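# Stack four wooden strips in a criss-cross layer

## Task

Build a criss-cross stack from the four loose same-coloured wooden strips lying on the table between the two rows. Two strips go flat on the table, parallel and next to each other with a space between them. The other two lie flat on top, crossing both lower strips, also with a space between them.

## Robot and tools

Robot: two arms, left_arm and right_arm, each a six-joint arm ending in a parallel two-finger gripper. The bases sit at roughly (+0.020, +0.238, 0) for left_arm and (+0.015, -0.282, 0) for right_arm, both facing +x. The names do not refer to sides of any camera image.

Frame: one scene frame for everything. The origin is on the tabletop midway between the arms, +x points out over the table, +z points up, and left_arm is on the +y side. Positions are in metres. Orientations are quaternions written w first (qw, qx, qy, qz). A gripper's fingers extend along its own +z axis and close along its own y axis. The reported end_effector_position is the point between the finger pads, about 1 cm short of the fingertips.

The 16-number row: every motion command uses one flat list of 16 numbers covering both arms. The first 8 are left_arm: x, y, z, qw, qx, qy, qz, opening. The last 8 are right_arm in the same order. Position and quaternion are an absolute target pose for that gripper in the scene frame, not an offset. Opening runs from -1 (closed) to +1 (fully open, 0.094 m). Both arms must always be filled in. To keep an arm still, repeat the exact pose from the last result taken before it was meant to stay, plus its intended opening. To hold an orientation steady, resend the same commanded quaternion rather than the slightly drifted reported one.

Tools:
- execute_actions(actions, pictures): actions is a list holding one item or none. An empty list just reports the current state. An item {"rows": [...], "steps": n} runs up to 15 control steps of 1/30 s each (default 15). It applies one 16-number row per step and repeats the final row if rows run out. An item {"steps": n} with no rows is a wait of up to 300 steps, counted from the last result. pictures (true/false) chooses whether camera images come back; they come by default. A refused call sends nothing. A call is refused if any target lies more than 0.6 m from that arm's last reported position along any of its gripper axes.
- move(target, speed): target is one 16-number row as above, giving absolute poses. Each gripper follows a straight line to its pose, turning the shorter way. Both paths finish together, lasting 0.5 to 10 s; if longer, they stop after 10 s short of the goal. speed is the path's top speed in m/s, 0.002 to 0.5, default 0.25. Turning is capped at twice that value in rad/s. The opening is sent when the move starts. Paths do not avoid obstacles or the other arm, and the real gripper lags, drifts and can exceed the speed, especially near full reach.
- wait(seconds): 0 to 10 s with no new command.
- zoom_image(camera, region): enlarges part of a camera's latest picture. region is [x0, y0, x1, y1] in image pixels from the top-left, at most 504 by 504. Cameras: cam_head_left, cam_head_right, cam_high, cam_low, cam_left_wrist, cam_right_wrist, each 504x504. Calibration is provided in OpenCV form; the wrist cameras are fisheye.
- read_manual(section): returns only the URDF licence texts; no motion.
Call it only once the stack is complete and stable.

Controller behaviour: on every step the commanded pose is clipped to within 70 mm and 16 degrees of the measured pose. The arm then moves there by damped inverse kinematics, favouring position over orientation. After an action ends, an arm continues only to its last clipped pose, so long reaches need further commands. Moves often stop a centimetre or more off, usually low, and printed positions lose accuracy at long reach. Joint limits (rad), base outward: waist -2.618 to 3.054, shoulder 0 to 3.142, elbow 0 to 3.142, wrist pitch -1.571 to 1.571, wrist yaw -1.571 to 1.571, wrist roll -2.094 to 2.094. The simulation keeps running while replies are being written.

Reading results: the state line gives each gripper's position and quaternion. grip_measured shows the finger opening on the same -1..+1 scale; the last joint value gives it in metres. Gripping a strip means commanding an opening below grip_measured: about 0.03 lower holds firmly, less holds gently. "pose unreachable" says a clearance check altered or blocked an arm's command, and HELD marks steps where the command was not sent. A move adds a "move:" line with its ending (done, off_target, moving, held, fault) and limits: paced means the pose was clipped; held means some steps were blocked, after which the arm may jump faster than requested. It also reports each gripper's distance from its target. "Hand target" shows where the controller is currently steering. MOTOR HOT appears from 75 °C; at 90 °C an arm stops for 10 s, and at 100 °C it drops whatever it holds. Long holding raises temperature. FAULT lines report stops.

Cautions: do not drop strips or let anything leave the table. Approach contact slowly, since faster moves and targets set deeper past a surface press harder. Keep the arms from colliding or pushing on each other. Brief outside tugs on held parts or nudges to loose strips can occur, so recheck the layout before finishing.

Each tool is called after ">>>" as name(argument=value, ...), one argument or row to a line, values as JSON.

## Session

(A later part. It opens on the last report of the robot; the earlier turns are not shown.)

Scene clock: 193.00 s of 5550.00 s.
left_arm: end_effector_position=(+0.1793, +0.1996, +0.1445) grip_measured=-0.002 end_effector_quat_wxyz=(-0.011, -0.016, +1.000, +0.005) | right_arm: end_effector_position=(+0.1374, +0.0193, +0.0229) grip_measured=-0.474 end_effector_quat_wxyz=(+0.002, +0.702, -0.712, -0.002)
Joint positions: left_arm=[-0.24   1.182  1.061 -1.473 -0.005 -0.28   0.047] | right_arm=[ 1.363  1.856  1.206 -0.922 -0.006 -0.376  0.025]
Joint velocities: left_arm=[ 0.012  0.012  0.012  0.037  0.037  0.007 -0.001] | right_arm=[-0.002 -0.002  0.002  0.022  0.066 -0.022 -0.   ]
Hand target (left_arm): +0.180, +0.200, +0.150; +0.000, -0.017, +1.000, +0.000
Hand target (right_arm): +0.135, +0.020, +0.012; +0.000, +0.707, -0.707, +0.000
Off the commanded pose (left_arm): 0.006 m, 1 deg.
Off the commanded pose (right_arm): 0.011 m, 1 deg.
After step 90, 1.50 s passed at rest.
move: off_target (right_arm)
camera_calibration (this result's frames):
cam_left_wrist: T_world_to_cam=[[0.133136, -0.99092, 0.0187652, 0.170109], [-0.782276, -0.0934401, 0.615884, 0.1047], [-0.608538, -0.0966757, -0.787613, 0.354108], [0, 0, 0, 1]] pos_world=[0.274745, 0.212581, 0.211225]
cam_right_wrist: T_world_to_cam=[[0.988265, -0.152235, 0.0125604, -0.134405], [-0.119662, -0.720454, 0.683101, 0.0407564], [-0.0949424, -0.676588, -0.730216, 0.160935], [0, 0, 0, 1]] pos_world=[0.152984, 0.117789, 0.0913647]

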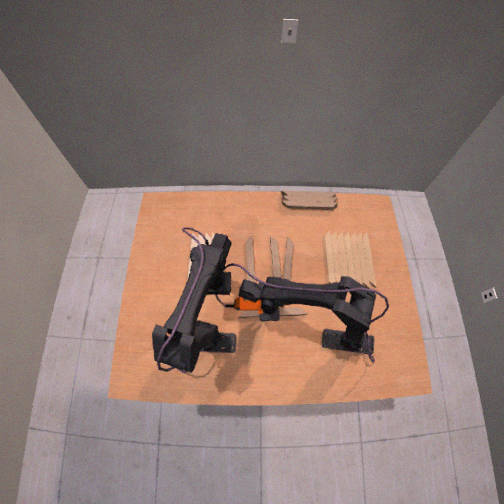

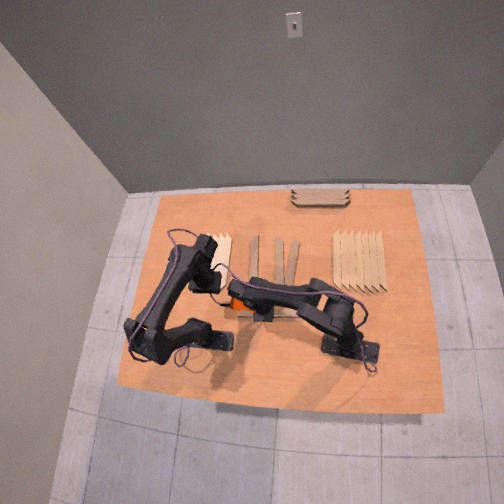

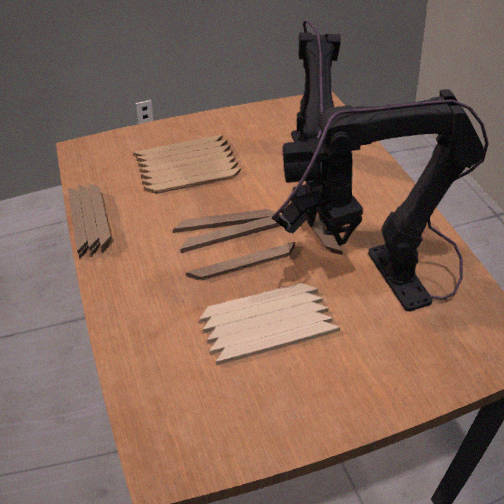

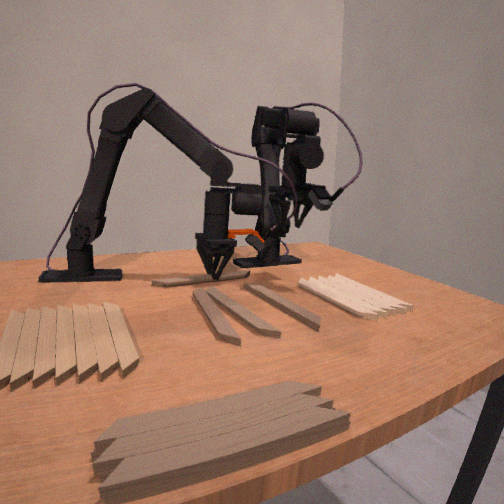

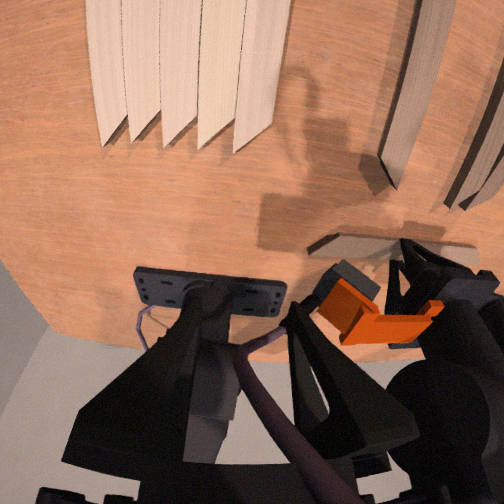

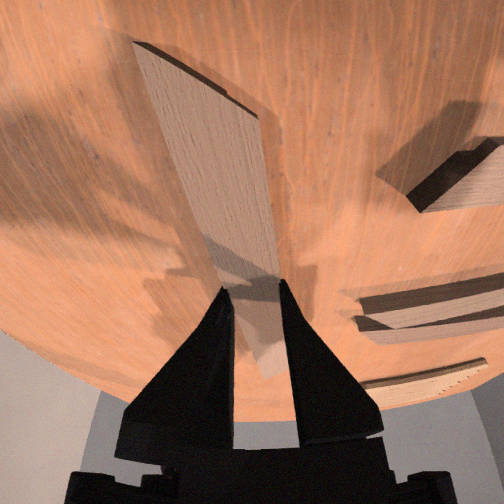

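>>> move(
  target=[0.18, 0.2, 0.15, 0, -0.0175, 0.9998, 0, 0.0, 0.137, 0.019, 0.023, 0, -0.707, 0.707, 0, 0.0],
  speed=0.08,
)

>>> move(
  target=[0.18, 0.2, 0.15, 0, -0.0175, 0.9998, 0, 0.0, 0.15, -0.01, 0.09, 0, -0.707, 0.707, 0, 0.0],
  speed=0.25,
)

>>> move(
  target=[0.18, 0.2, 0.15, 0, -0.0175, 0.9998, 0, 0.0, 0.33, -0.15, 0.12, 0, 0.0698, 0.9976, 0, 0.0],
  speed=0.3,
)

>>> zoom_image(
  camera="cam_head_left",
  region=[220, 220, 330, 330],
)

Scene clock: 199.10 s of 5550.00 s.
left_arm: end_effector_position=(+0.1793, +0.1996, +0.1445) grip_measured=-0.002 end_effector_quat_wxyz=(-0.011, -0.016, +1.000, +0.005) | right_arm: end_effector_position=(+0.1373, +0.0192, +0.0229) grip_measured=-0.002 end_effector_quat_wxyz=(+0.002, +0.704, -0.711, -0.002)
Joint positions: left_arm=[-0.24   1.182  1.061 -1.473 -0.005 -0.28   0.047] | right_arm=[ 1.363  1.856  1.206 -0.922 -0.006 -0.381  0.047]
Joint velocities: left_arm=[ 0.002  0.002  0.007  0.037  0.051 -0.007  0.   ] | right_arm=[-0.002  0.002 -0.002  0.007 -0.007 -0.095 -0.001]
Hand target (left_arm): +0.180, +0.200, +0.150; +0.000, -0.018, +1.000, +0.000
Hand target (right_arm): +0.137, +0.019, +0.023; -0.000, +0.707, -0.707, -0.000
Off the commanded pose (left_arm): 0.006 m, 1 deg.
Off the commanded pose (right_arm): 0.000 m, 1 deg.
After step 90, 2.40 s passed at rest.
move: done
camera_calibration (this result's frames):
cam_left_wrist: T_world_to_cam=[[0.133136, -0.99092, 0.0187652, 0.170109], [-0.782276, -0.0934401, 0.615884, 0.1047], [-0.608538, -0.0966757, -0.787613, 0.354108], [0, 0, 0, 1]] pos_world=[0.274745, 0.212581, 0.211225]
cam_right_wrist: T_world_to_cam=[[0.989009, -0.147328, 0.0124692, -0.134577], [-0.115992, -0.720816, 0.683352, 0.040186], [-0.0916886, -0.677288, -0.729983, 0.160434], [0, 0, 0, 1]] pos_world=[0.152469, 0.1178, 0.0913307]

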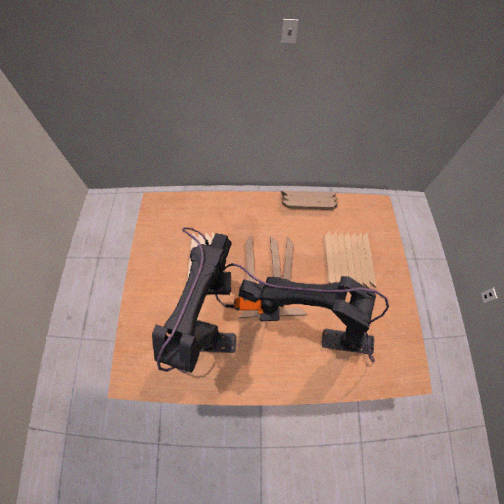

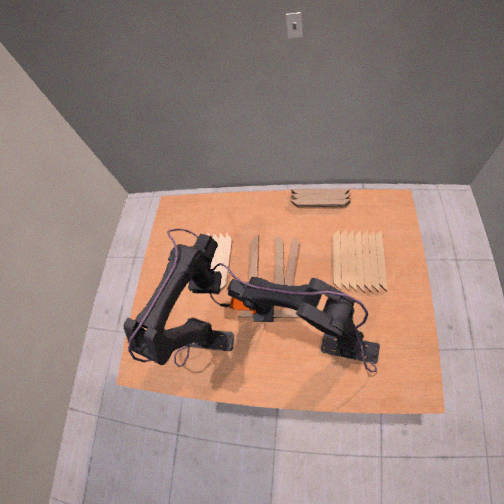

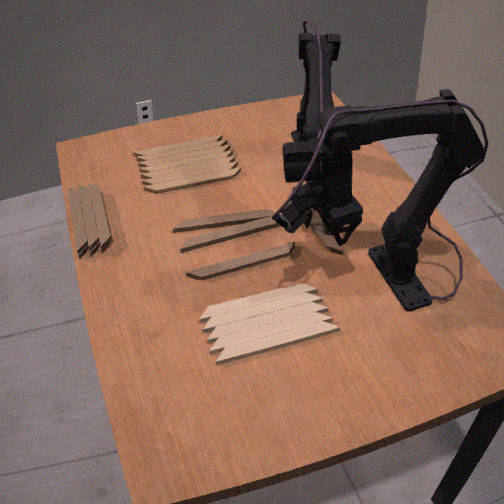

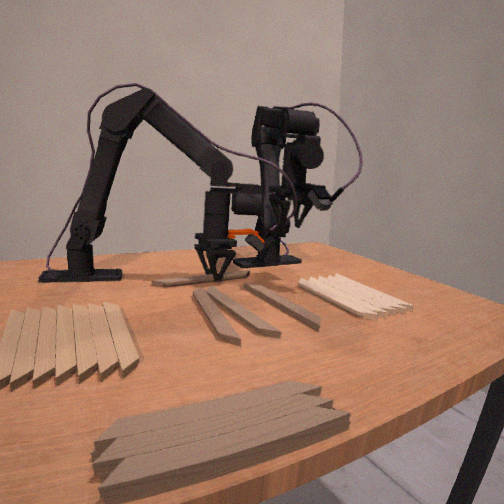

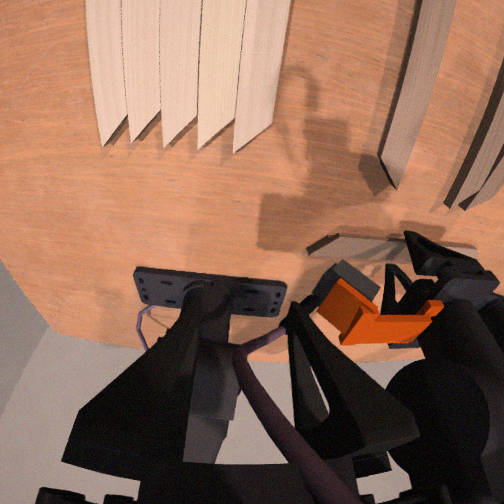

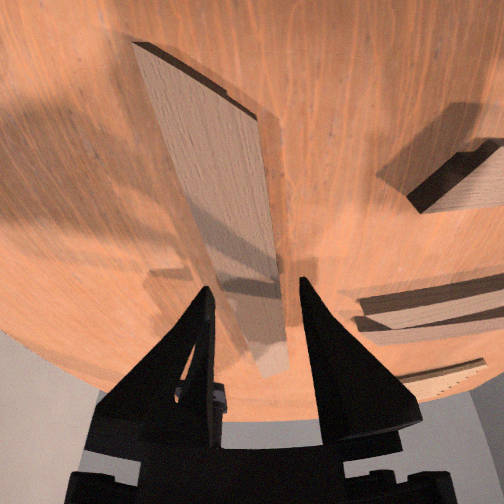

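Scene clock: 200.13 s of 5550.00 s.
left_arm: end_effector_position=(+0.1793, +0.1996, +0.1445) grip_measured=-0.002 end_effector_quat_wxyz=(-0.011, -0.016, +1.000, +0.005) | right_arm: end_effector_position=(+0.1446, -0.0128, +0.0807) grip_measured=-0.002 end_effector_quat_wxyz=(+0.009, +0.707, -0.707, +0.000)
Joint positions: left_arm=[-0.24   1.182  1.061 -1.473 -0.005 -0.28   0.047] | right_arm=[ 1.299  1.708  1.264 -1.144 -0.005 -0.455  0.047]
Joint velocities: left_arm=[-0.017  0.002 -0.002 -0.007 -0.022  0.051 -0.001] | right_arm=[-0.017  0.022 -0.022 -0.051 -0.037 -0.066 -0.   ]
Hand target (left_arm): +0.180, +0.200, +0.150; +0.000, -0.018, +1.000, +0.000
Hand target (right_arm): +0.149, -0.011, +0.090; -0.000, +0.707, -0.707, +0.000
Off the commanded pose (left_arm): 0.006 m, 1 deg.
Off the commanded pose (right_arm): 0.011 m, 1 deg.
move: off_target (right_arm)
camera_calibration (this result's frames):
cam_left_wrist: T_world_to_cam=[[0.133136, -0.99092, 0.0187652, 0.170109], [-0.782276, -0.0934401, 0.615884, 0.1047], [-0.608538, -0.0966757, -0.787613, 0.354108], [0, 0, 0, 1]] pos_world=[0.274745, 0.212581, 0.211225]
cam_right_wrist: T_world_to_cam=[[0.990591, -0.136616, 0.00807037, -0.146983], [-0.103949, -0.71275, 0.693673, -0.024011], [-0.0890147, -0.687985, -0.720245, 0.180267], [0, 0, 0, 1]] pos_world=[0.15915, 0.0868268, 0.147678]

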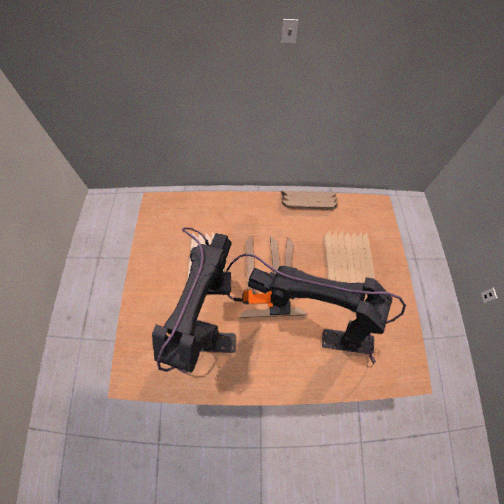

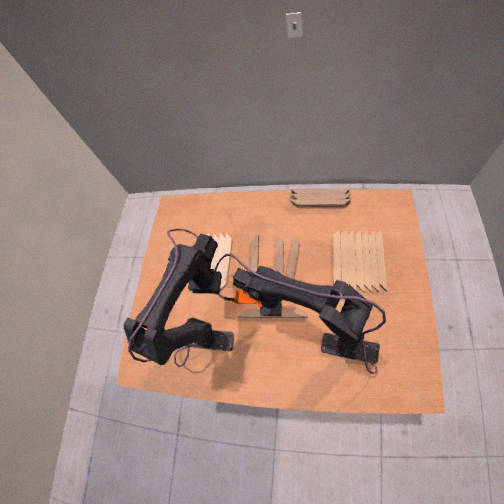

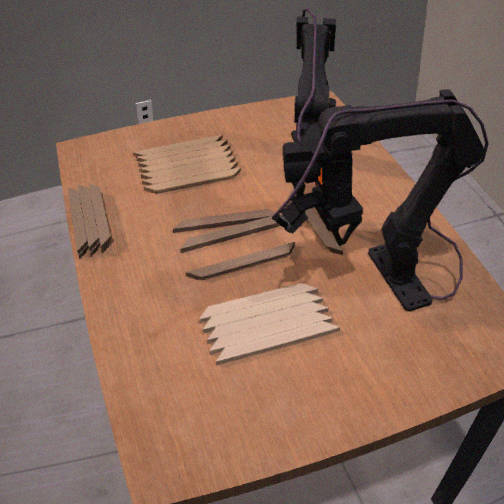

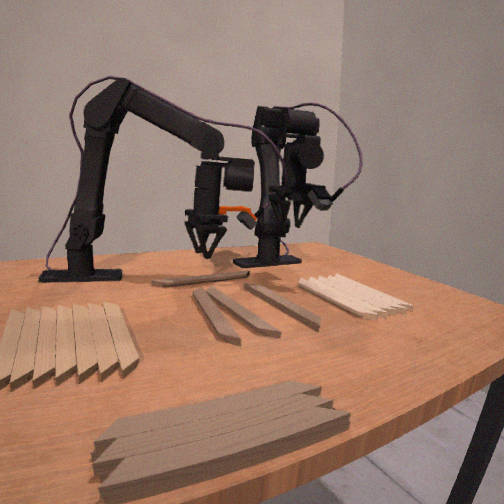

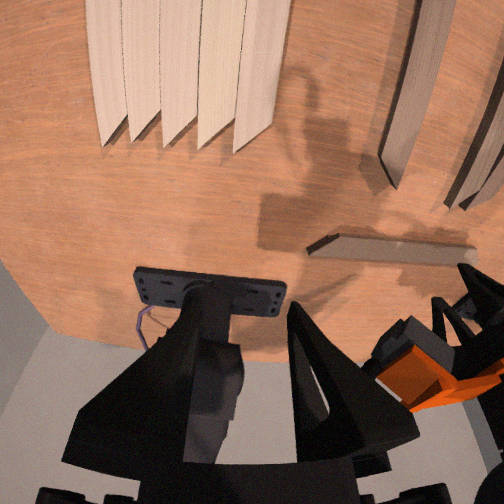

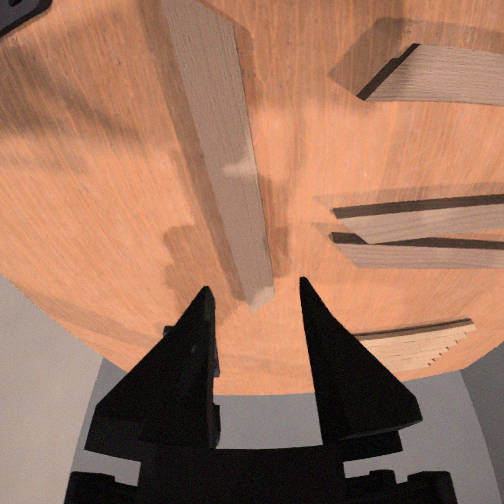

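Scene clock: 203.53 s of 5550.00 s.
left_arm: end_effector_position=(+0.1793, +0.1996, +0.1445) grip_measured=-0.002 end_effector_quat_wxyz=(-0.011, -0.016, +1.000, +0.005) | right_arm: end_effector_position=(+0.3221, -0.1515, +0.1177) grip_measured=-0.002 end_effector_quat_wxyz=(+0.002, +0.063, +0.998, +0.004)
Joint positions: left_arm=[-0.24   1.182  1.061 -1.473 -0.005 -0.28   0.047] | right_arm=[ 0.58   1.8    1.522 -1.287 -0.005  0.522  0.047]
Joint velocities: left_arm=[ 0.007 -0.017 -0.002 -0.007 -0.037 -0.037 -0.001] | right_arm=[-0.012  0.007 -0.012 -0.066 -0.051  0.11   0.   ]
Hand target (left_arm): +0.180, +0.200, +0.150; +0.000, -0.018, +1.000, +0.000
Hand target (right_arm): +0.327, -0.153, +0.120; +0.001, +0.070, +0.998, -0.001
Off the commanded pose (left_arm): 0.006 m, 1 deg.
Off the commanded pose (right_arm): 0.008 m, 1 deg.
move: done
camera_calibration (this result's frames):
cam_left_wrist: T_world_to_cam=[[0.133136, -0.99092, 0.0187652, 0.170109], [-0.782276, -0.0934401, 0.615884, 0.1047], [-0.608538, -0.0966757, -0.787613, 0.354108], [0, 0, 0, 1]] pos_world=[0.274745, 0.212581, 0.211225]
cam_right_wrist: T_world_to_cam=[[-0.260167, -0.965507, 0.0104621, -0.0649884], [-0.704239, 0.197156, 0.682039, 0.202491], [-0.660576, 0.170076, -0.731241, 0.4427], [0, 0, 0, 1]] pos_world=[0.418131, -0.177961, 0.186294]

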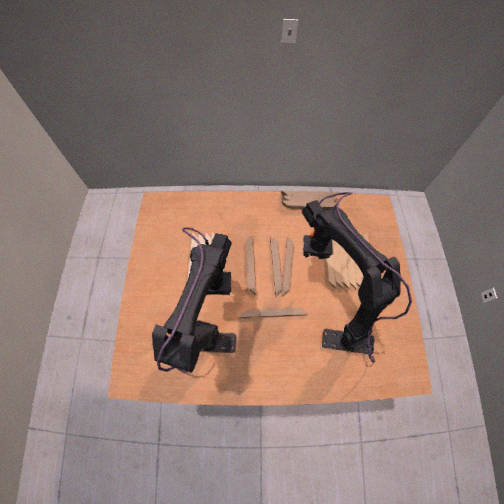

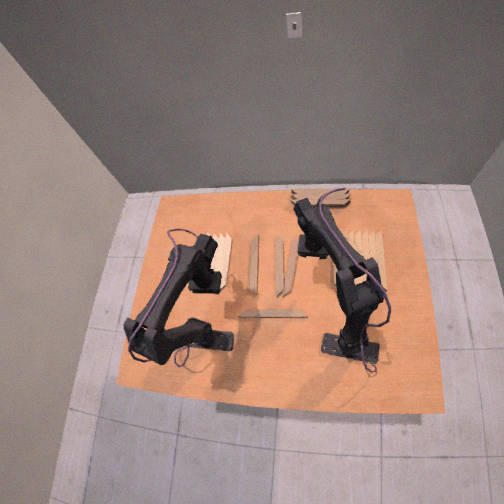

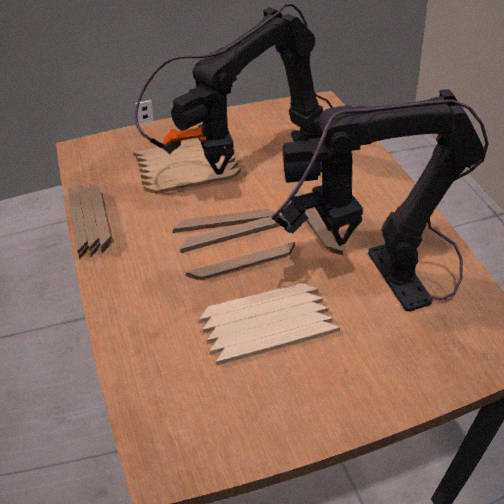

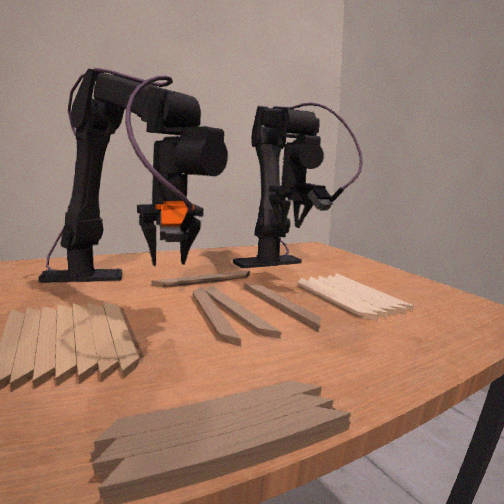

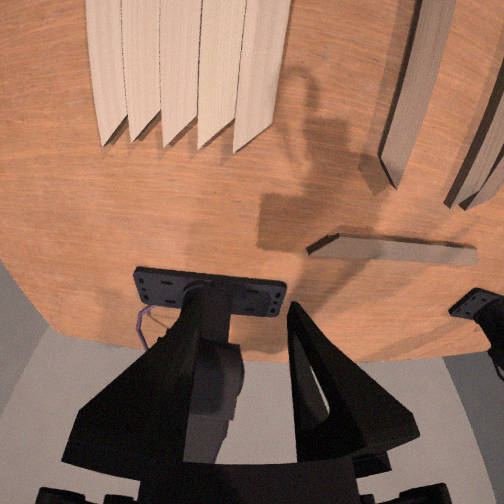

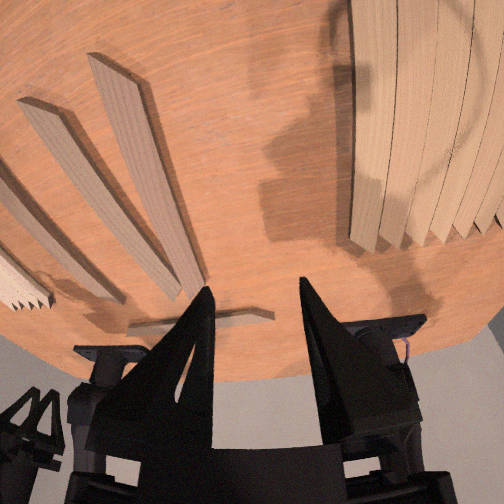

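Region (220, 220, 330, 330) of cam_head_left's 504x504 image, scaled by 4.582, with more detail than that image has.

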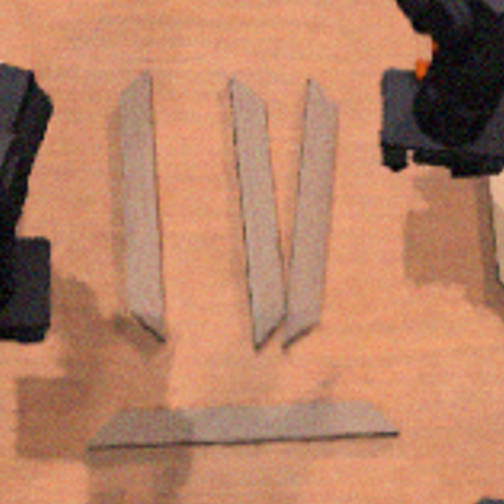

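>>> execute_actions(
  actions=[],
)

Scene clock: 213.67 s of 5550.00 s.
left_arm: end_effector_position=(+0.1793, +0.1996, +0.1445) grip_measured=-0.002 end_effector_quat_wxyz=(-0.011, -0.016, +1.000, +0.005) | right_arm: end_effector_position=(+0.3218, -0.1516, +0.1178) grip_measured=-0.002 end_effector_quat_wxyz=(+0.001, +0.064, +0.998, +0.003)
Joint positions: left_arm=[-0.24   1.182  1.061 -1.473 -0.005 -0.28   0.047] | right_arm=[ 0.58   1.8    1.523 -1.288 -0.005  0.525  0.047]
Joint velocities: left_arm=[ 0.017  0.027 -0.007 -0.022  0.022  0.037 -0.   ] | right_arm=[-0.007  0.007 -0.027  0.051 -0.007 -0.037  0.   ]
Hand target (left_arm): +0.180, +0.200, +0.150; +0.000, -0.018, +1.000, +0.000
Hand target (right_arm): +0.327, -0.153, +0.120; +0.001, +0.070, +0.998, -0.001
Off the commanded pose (left_arm): 0.006 m, 1 deg.
Off the commanded pose (right_arm): 0.009 m, 1 deg.
Steps of this call (steps 1 to 90: nothing new was sent; then 7.13 s passed at rest). Readings (end_effector_position):
1: left_arm (+0.1793, +0.1996, +0.1445) | right_arm (+0.3220, -0.1515, +0.1177)
2: left_arm (+0.1793, +0.1996, +0.1445) | right_arm (+0.3220, -0.1515, +0.1177)
4: left_arm (+0.1793, +0.1996, +0.1445) | right_arm (+0.3220, -0.1515, +0.1178)
8: left_arm (+0.1793, +0.1996, +0.1445) | right_arm (+0.3219, -0.1515, +0.1178)
90: the state above
camera_calibration (this result's frames):
cam_left_wrist: T_world_to_cam=[[0.133136, -0.99092, 0.0187652, 0.170109], [-0.782276, -0.0934401, 0.615884, 0.1047], [-0.608538, -0.0966757, -0.787613, 0.354108], [0, 0, 0, 1]] pos_world=[0.274745, 0.212581, 0.211225]
cam_right_wrist: T_world_to_cam=[[-0.262732, -0.964804, 0.0111617, -0.0643117], [-0.702977, 0.19933, 0.682708, 0.20211], [-0.660905, 0.171523, -0.730606, 0.442867], [0, 0, 0, 1]] pos_world=[0.417874, -0.178297, 0.186297]

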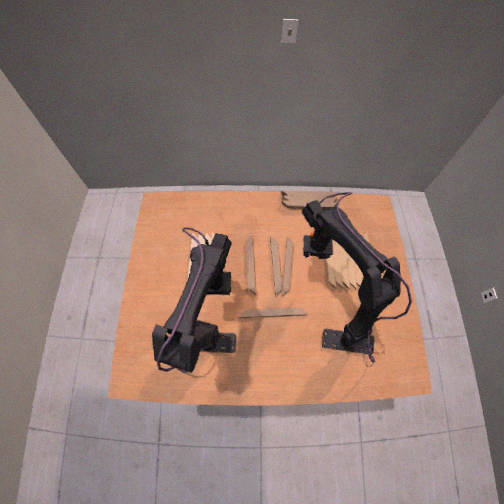

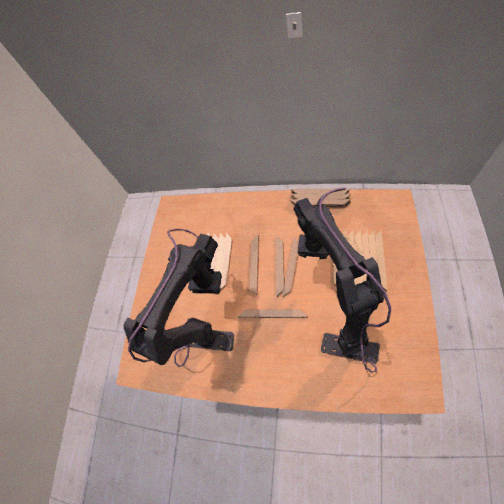

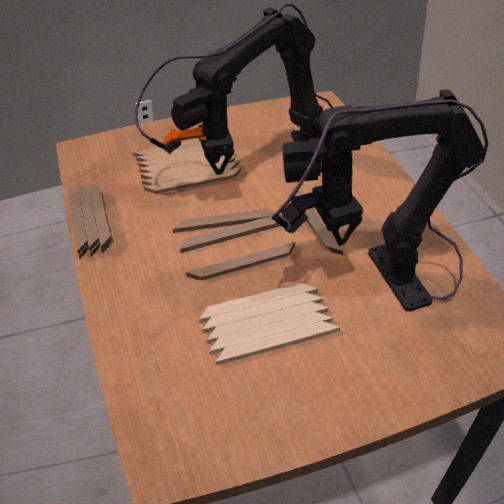

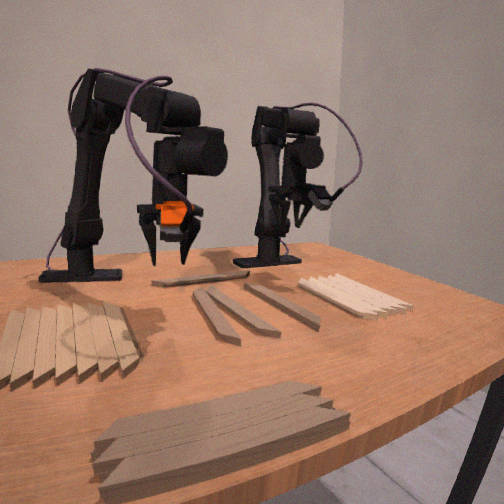

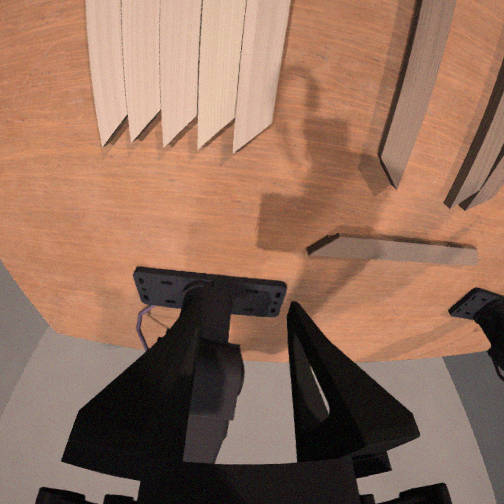

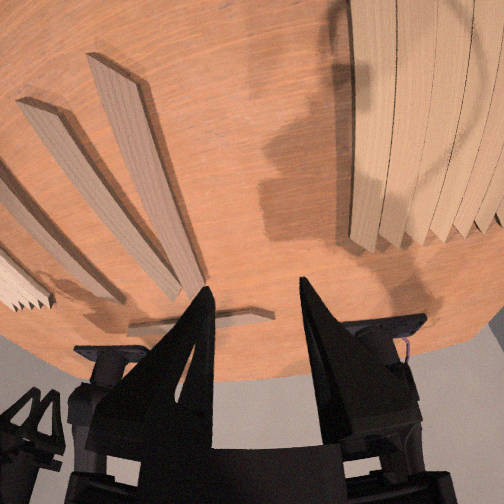

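>>> move(
  target=[0.137, 0.05, 0.06, 0, 0.707, 0.707, 0, 0.0, 0.38, -0.072, 0.06, 0, 0.078, 0.997, 0, -0.06],
  speed=0.2,
)

Scene clock: 223.73 s of 5550.00 s.
left_arm: end_effector_position=(+0.1423, +0.0439, +0.0674) grip_measured=-0.002 end_effector_quat_wxyz=(+0.012, +0.702, +0.712, -0.010) | right_arm: end_effector_position=(+0.3741, -0.0804, +0.0602) grip_measured=-0.058 end_effector_quat_wxyz=(-0.011, +0.079, +0.997, -0.004)
Joint positions: left_arm=[-0.992  1.415  0.92  -1.048  0.015  0.555  0.047] | right_arm=[ 0.69   2.162  1.805 -1.237 -0.005  0.665  0.044]
Joint velocities: left_arm=[ 0.007 -0.002 -0.002  0.007 -0.007 -0.007  0.   ] | right_arm=[-0.002 -0.017 -0.012  0.051 -0.051  0.022 -0.001]
Hand target (left_arm): +0.138, +0.043, +0.061; +0.003, +0.707, +0.707, -0.015
Hand target (right_arm): +0.382, -0.073, +0.061; +0.000, +0.078, +0.997, +0.001
Off the commanded pose (left_arm): 0.011 m, 2 deg.
Off the commanded pose (right_arm): 0.010 m, 1 deg.
After step 90, 2.60 s passed at rest.
move: off_target (left_arm)
camera_calibration (this result's frames):
cam_left_wrist: T_world_to_cam=[[-0.992812, -0.115044, 0.0329986, 0.143007], [-0.0753509, 0.815048, 0.574473, -0.0289876], [-0.0929849, 0.567857, -0.817858, 0.155316], [0, 0, 0, 1]] pos_world=[0.154237, -0.0481188, 0.13896]
cam_right_wrist: T_world_to_cam=[[-0.291145, -0.956162, 0.0314403, 0.0288119], [-0.678968, 0.22967, 0.697319, 0.256597], [-0.673971, 0.181674, -0.716071, 0.427959], [0, 0, 0, 1]] pos_world=[0.471041, -0.109133, 0.126613]

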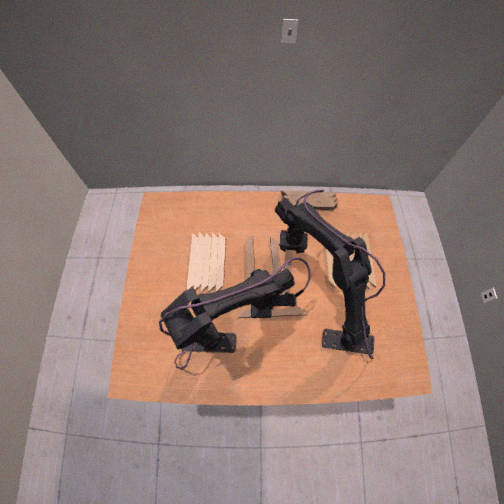

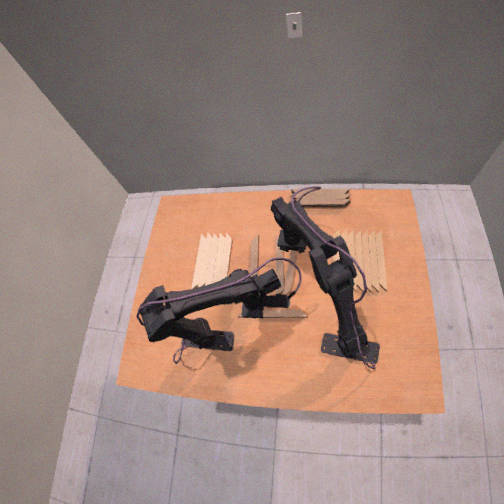

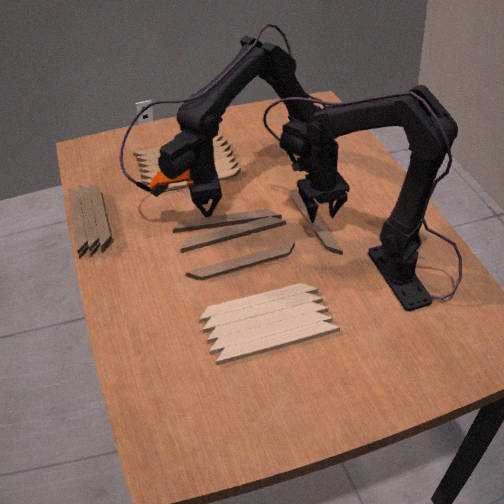

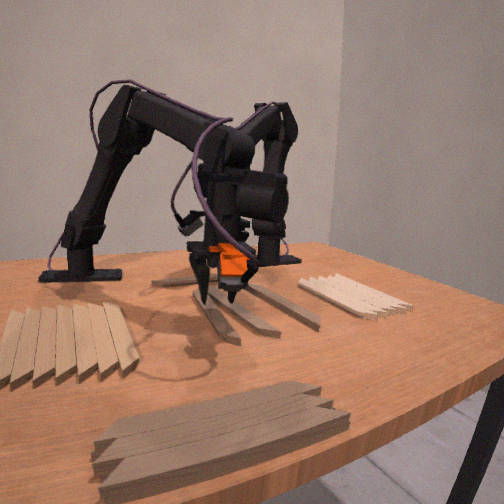

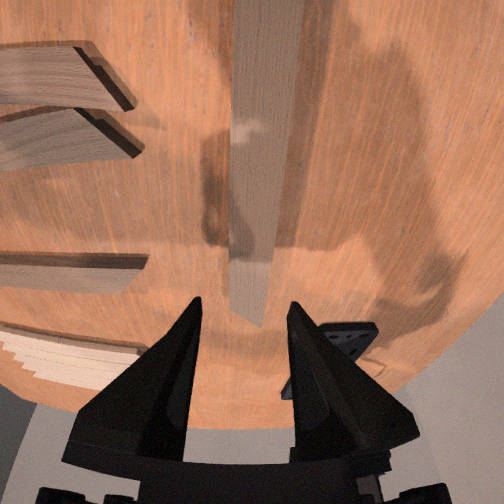

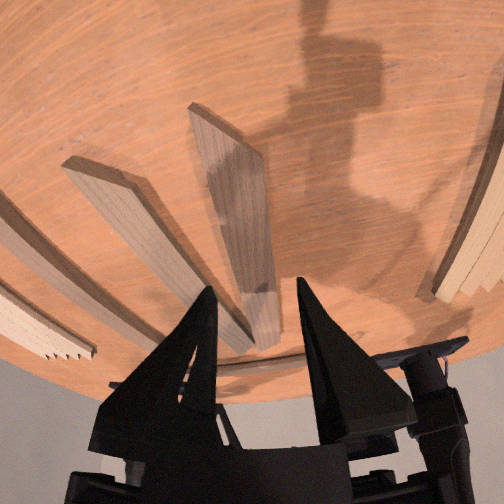

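>>> move(
  target=[0.137, 0.05, 0.01, 0, 0.707, 0.707, 0, 0.0, 0.38, -0.068, 0.012, 0, 0.078, 0.997, 0, -0.06],
  speed=0.08,
)

Scene clock: 232.70 s of 5550.00 s.
left_arm: end_effector_position=(+0.1407, +0.0451, +0.0167) grip_measured=-0.002 end_effector_quat_wxyz=(+0.009, +0.706, +0.708, -0.005) | right_arm: end_effector_position=(+0.3853, -0.0686, +0.0237) grip_measured=-0.058 end_effector_quat_wxyz=(+0.006, +0.079, +0.997, +0.007)
Joint positions: left_arm=[-1.001  1.494  0.772 -0.829  0.006  0.558  0.047] | right_arm=[ 0.702  2.21   1.736 -1.079 -0.005  0.678  0.044]
Joint velocities: left_arm=[-0.007 -0.037 -0.007 -0.066  0.066 -0.037 -0.   ] | right_arm=[ 0.012 -0.002 -0.007  0.007 -0.081 -0.007 -0.   ]
Hand target (left_arm): +0.138, +0.049, +0.010; -0.000, +0.707, +0.707, -0.000
Hand target (right_arm): +0.381, -0.068, +0.012; -0.000, +0.078, +0.997, +0.000
Off the commanded pose (left_arm): 0.009 m, 1 deg.
Off the commanded pose (right_arm): 0.013 m, 1 deg.
After step 90, 4.60 s passed at rest.
move: off_target (right_arm)
camera_calibration (this result's frames):
cam_left_wrist: T_world_to_cam=[[-0.994139, -0.104211, 0.0287667, 0.143093], [-0.0679842, 0.809517, 0.583147, -0.00193739], [-0.0840576, 0.577773, -0.811857, 0.111196], [0, 0, 0, 1]] pos_world=[0.15147, -0.0477656, 0.0872885]
cam_right_wrist: T_world_to_cam=[[-0.292471, -0.956273, 0.00169937, 0.0456997], [-0.703442, 0.216347, 0.677025, 0.295911], [-0.647788, 0.196815, -0.735958, 0.398638], [0, 0, 0, 1]] pos_world=[0.479755, -0.098776, 0.0929636]

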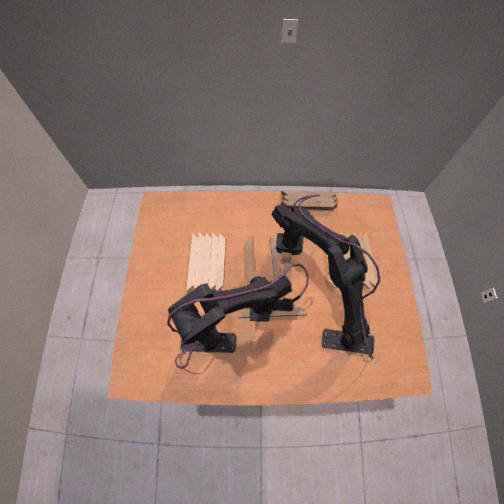

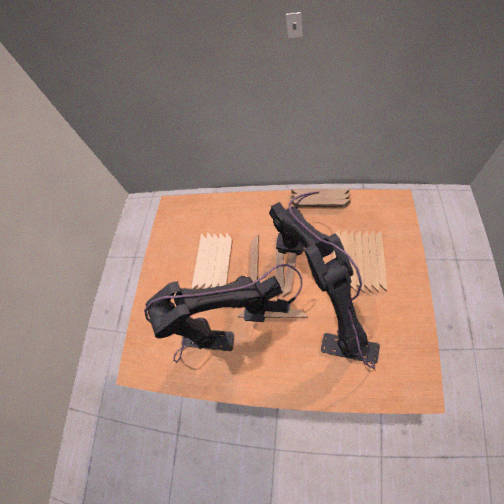

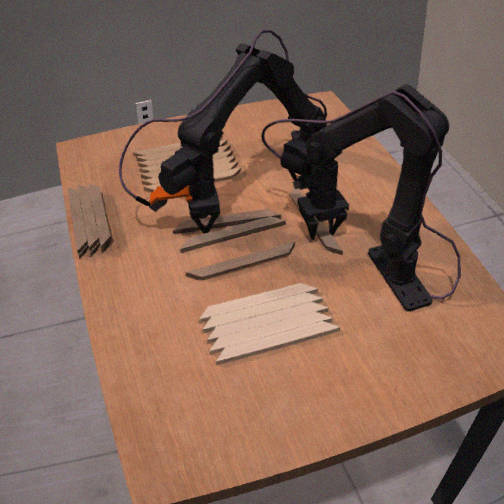

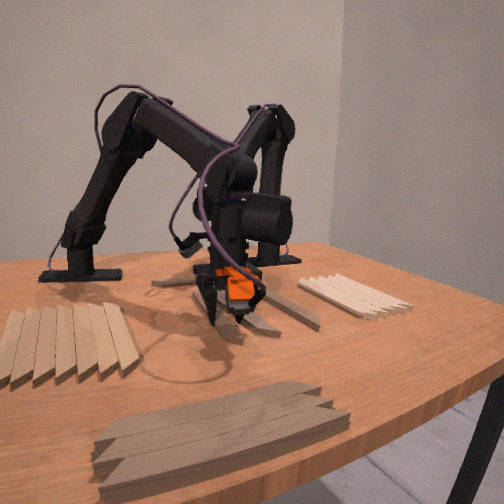

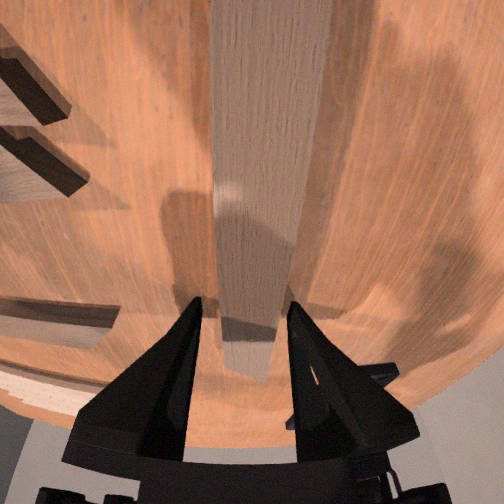

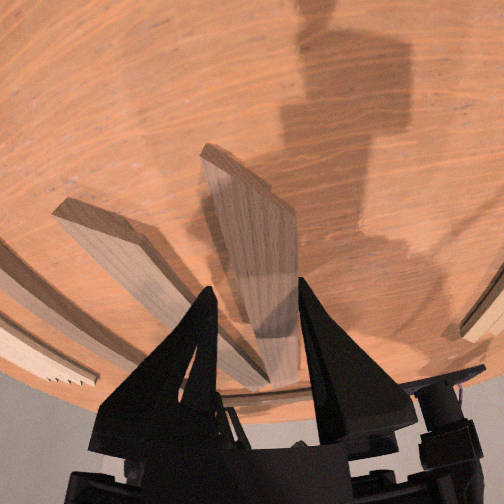

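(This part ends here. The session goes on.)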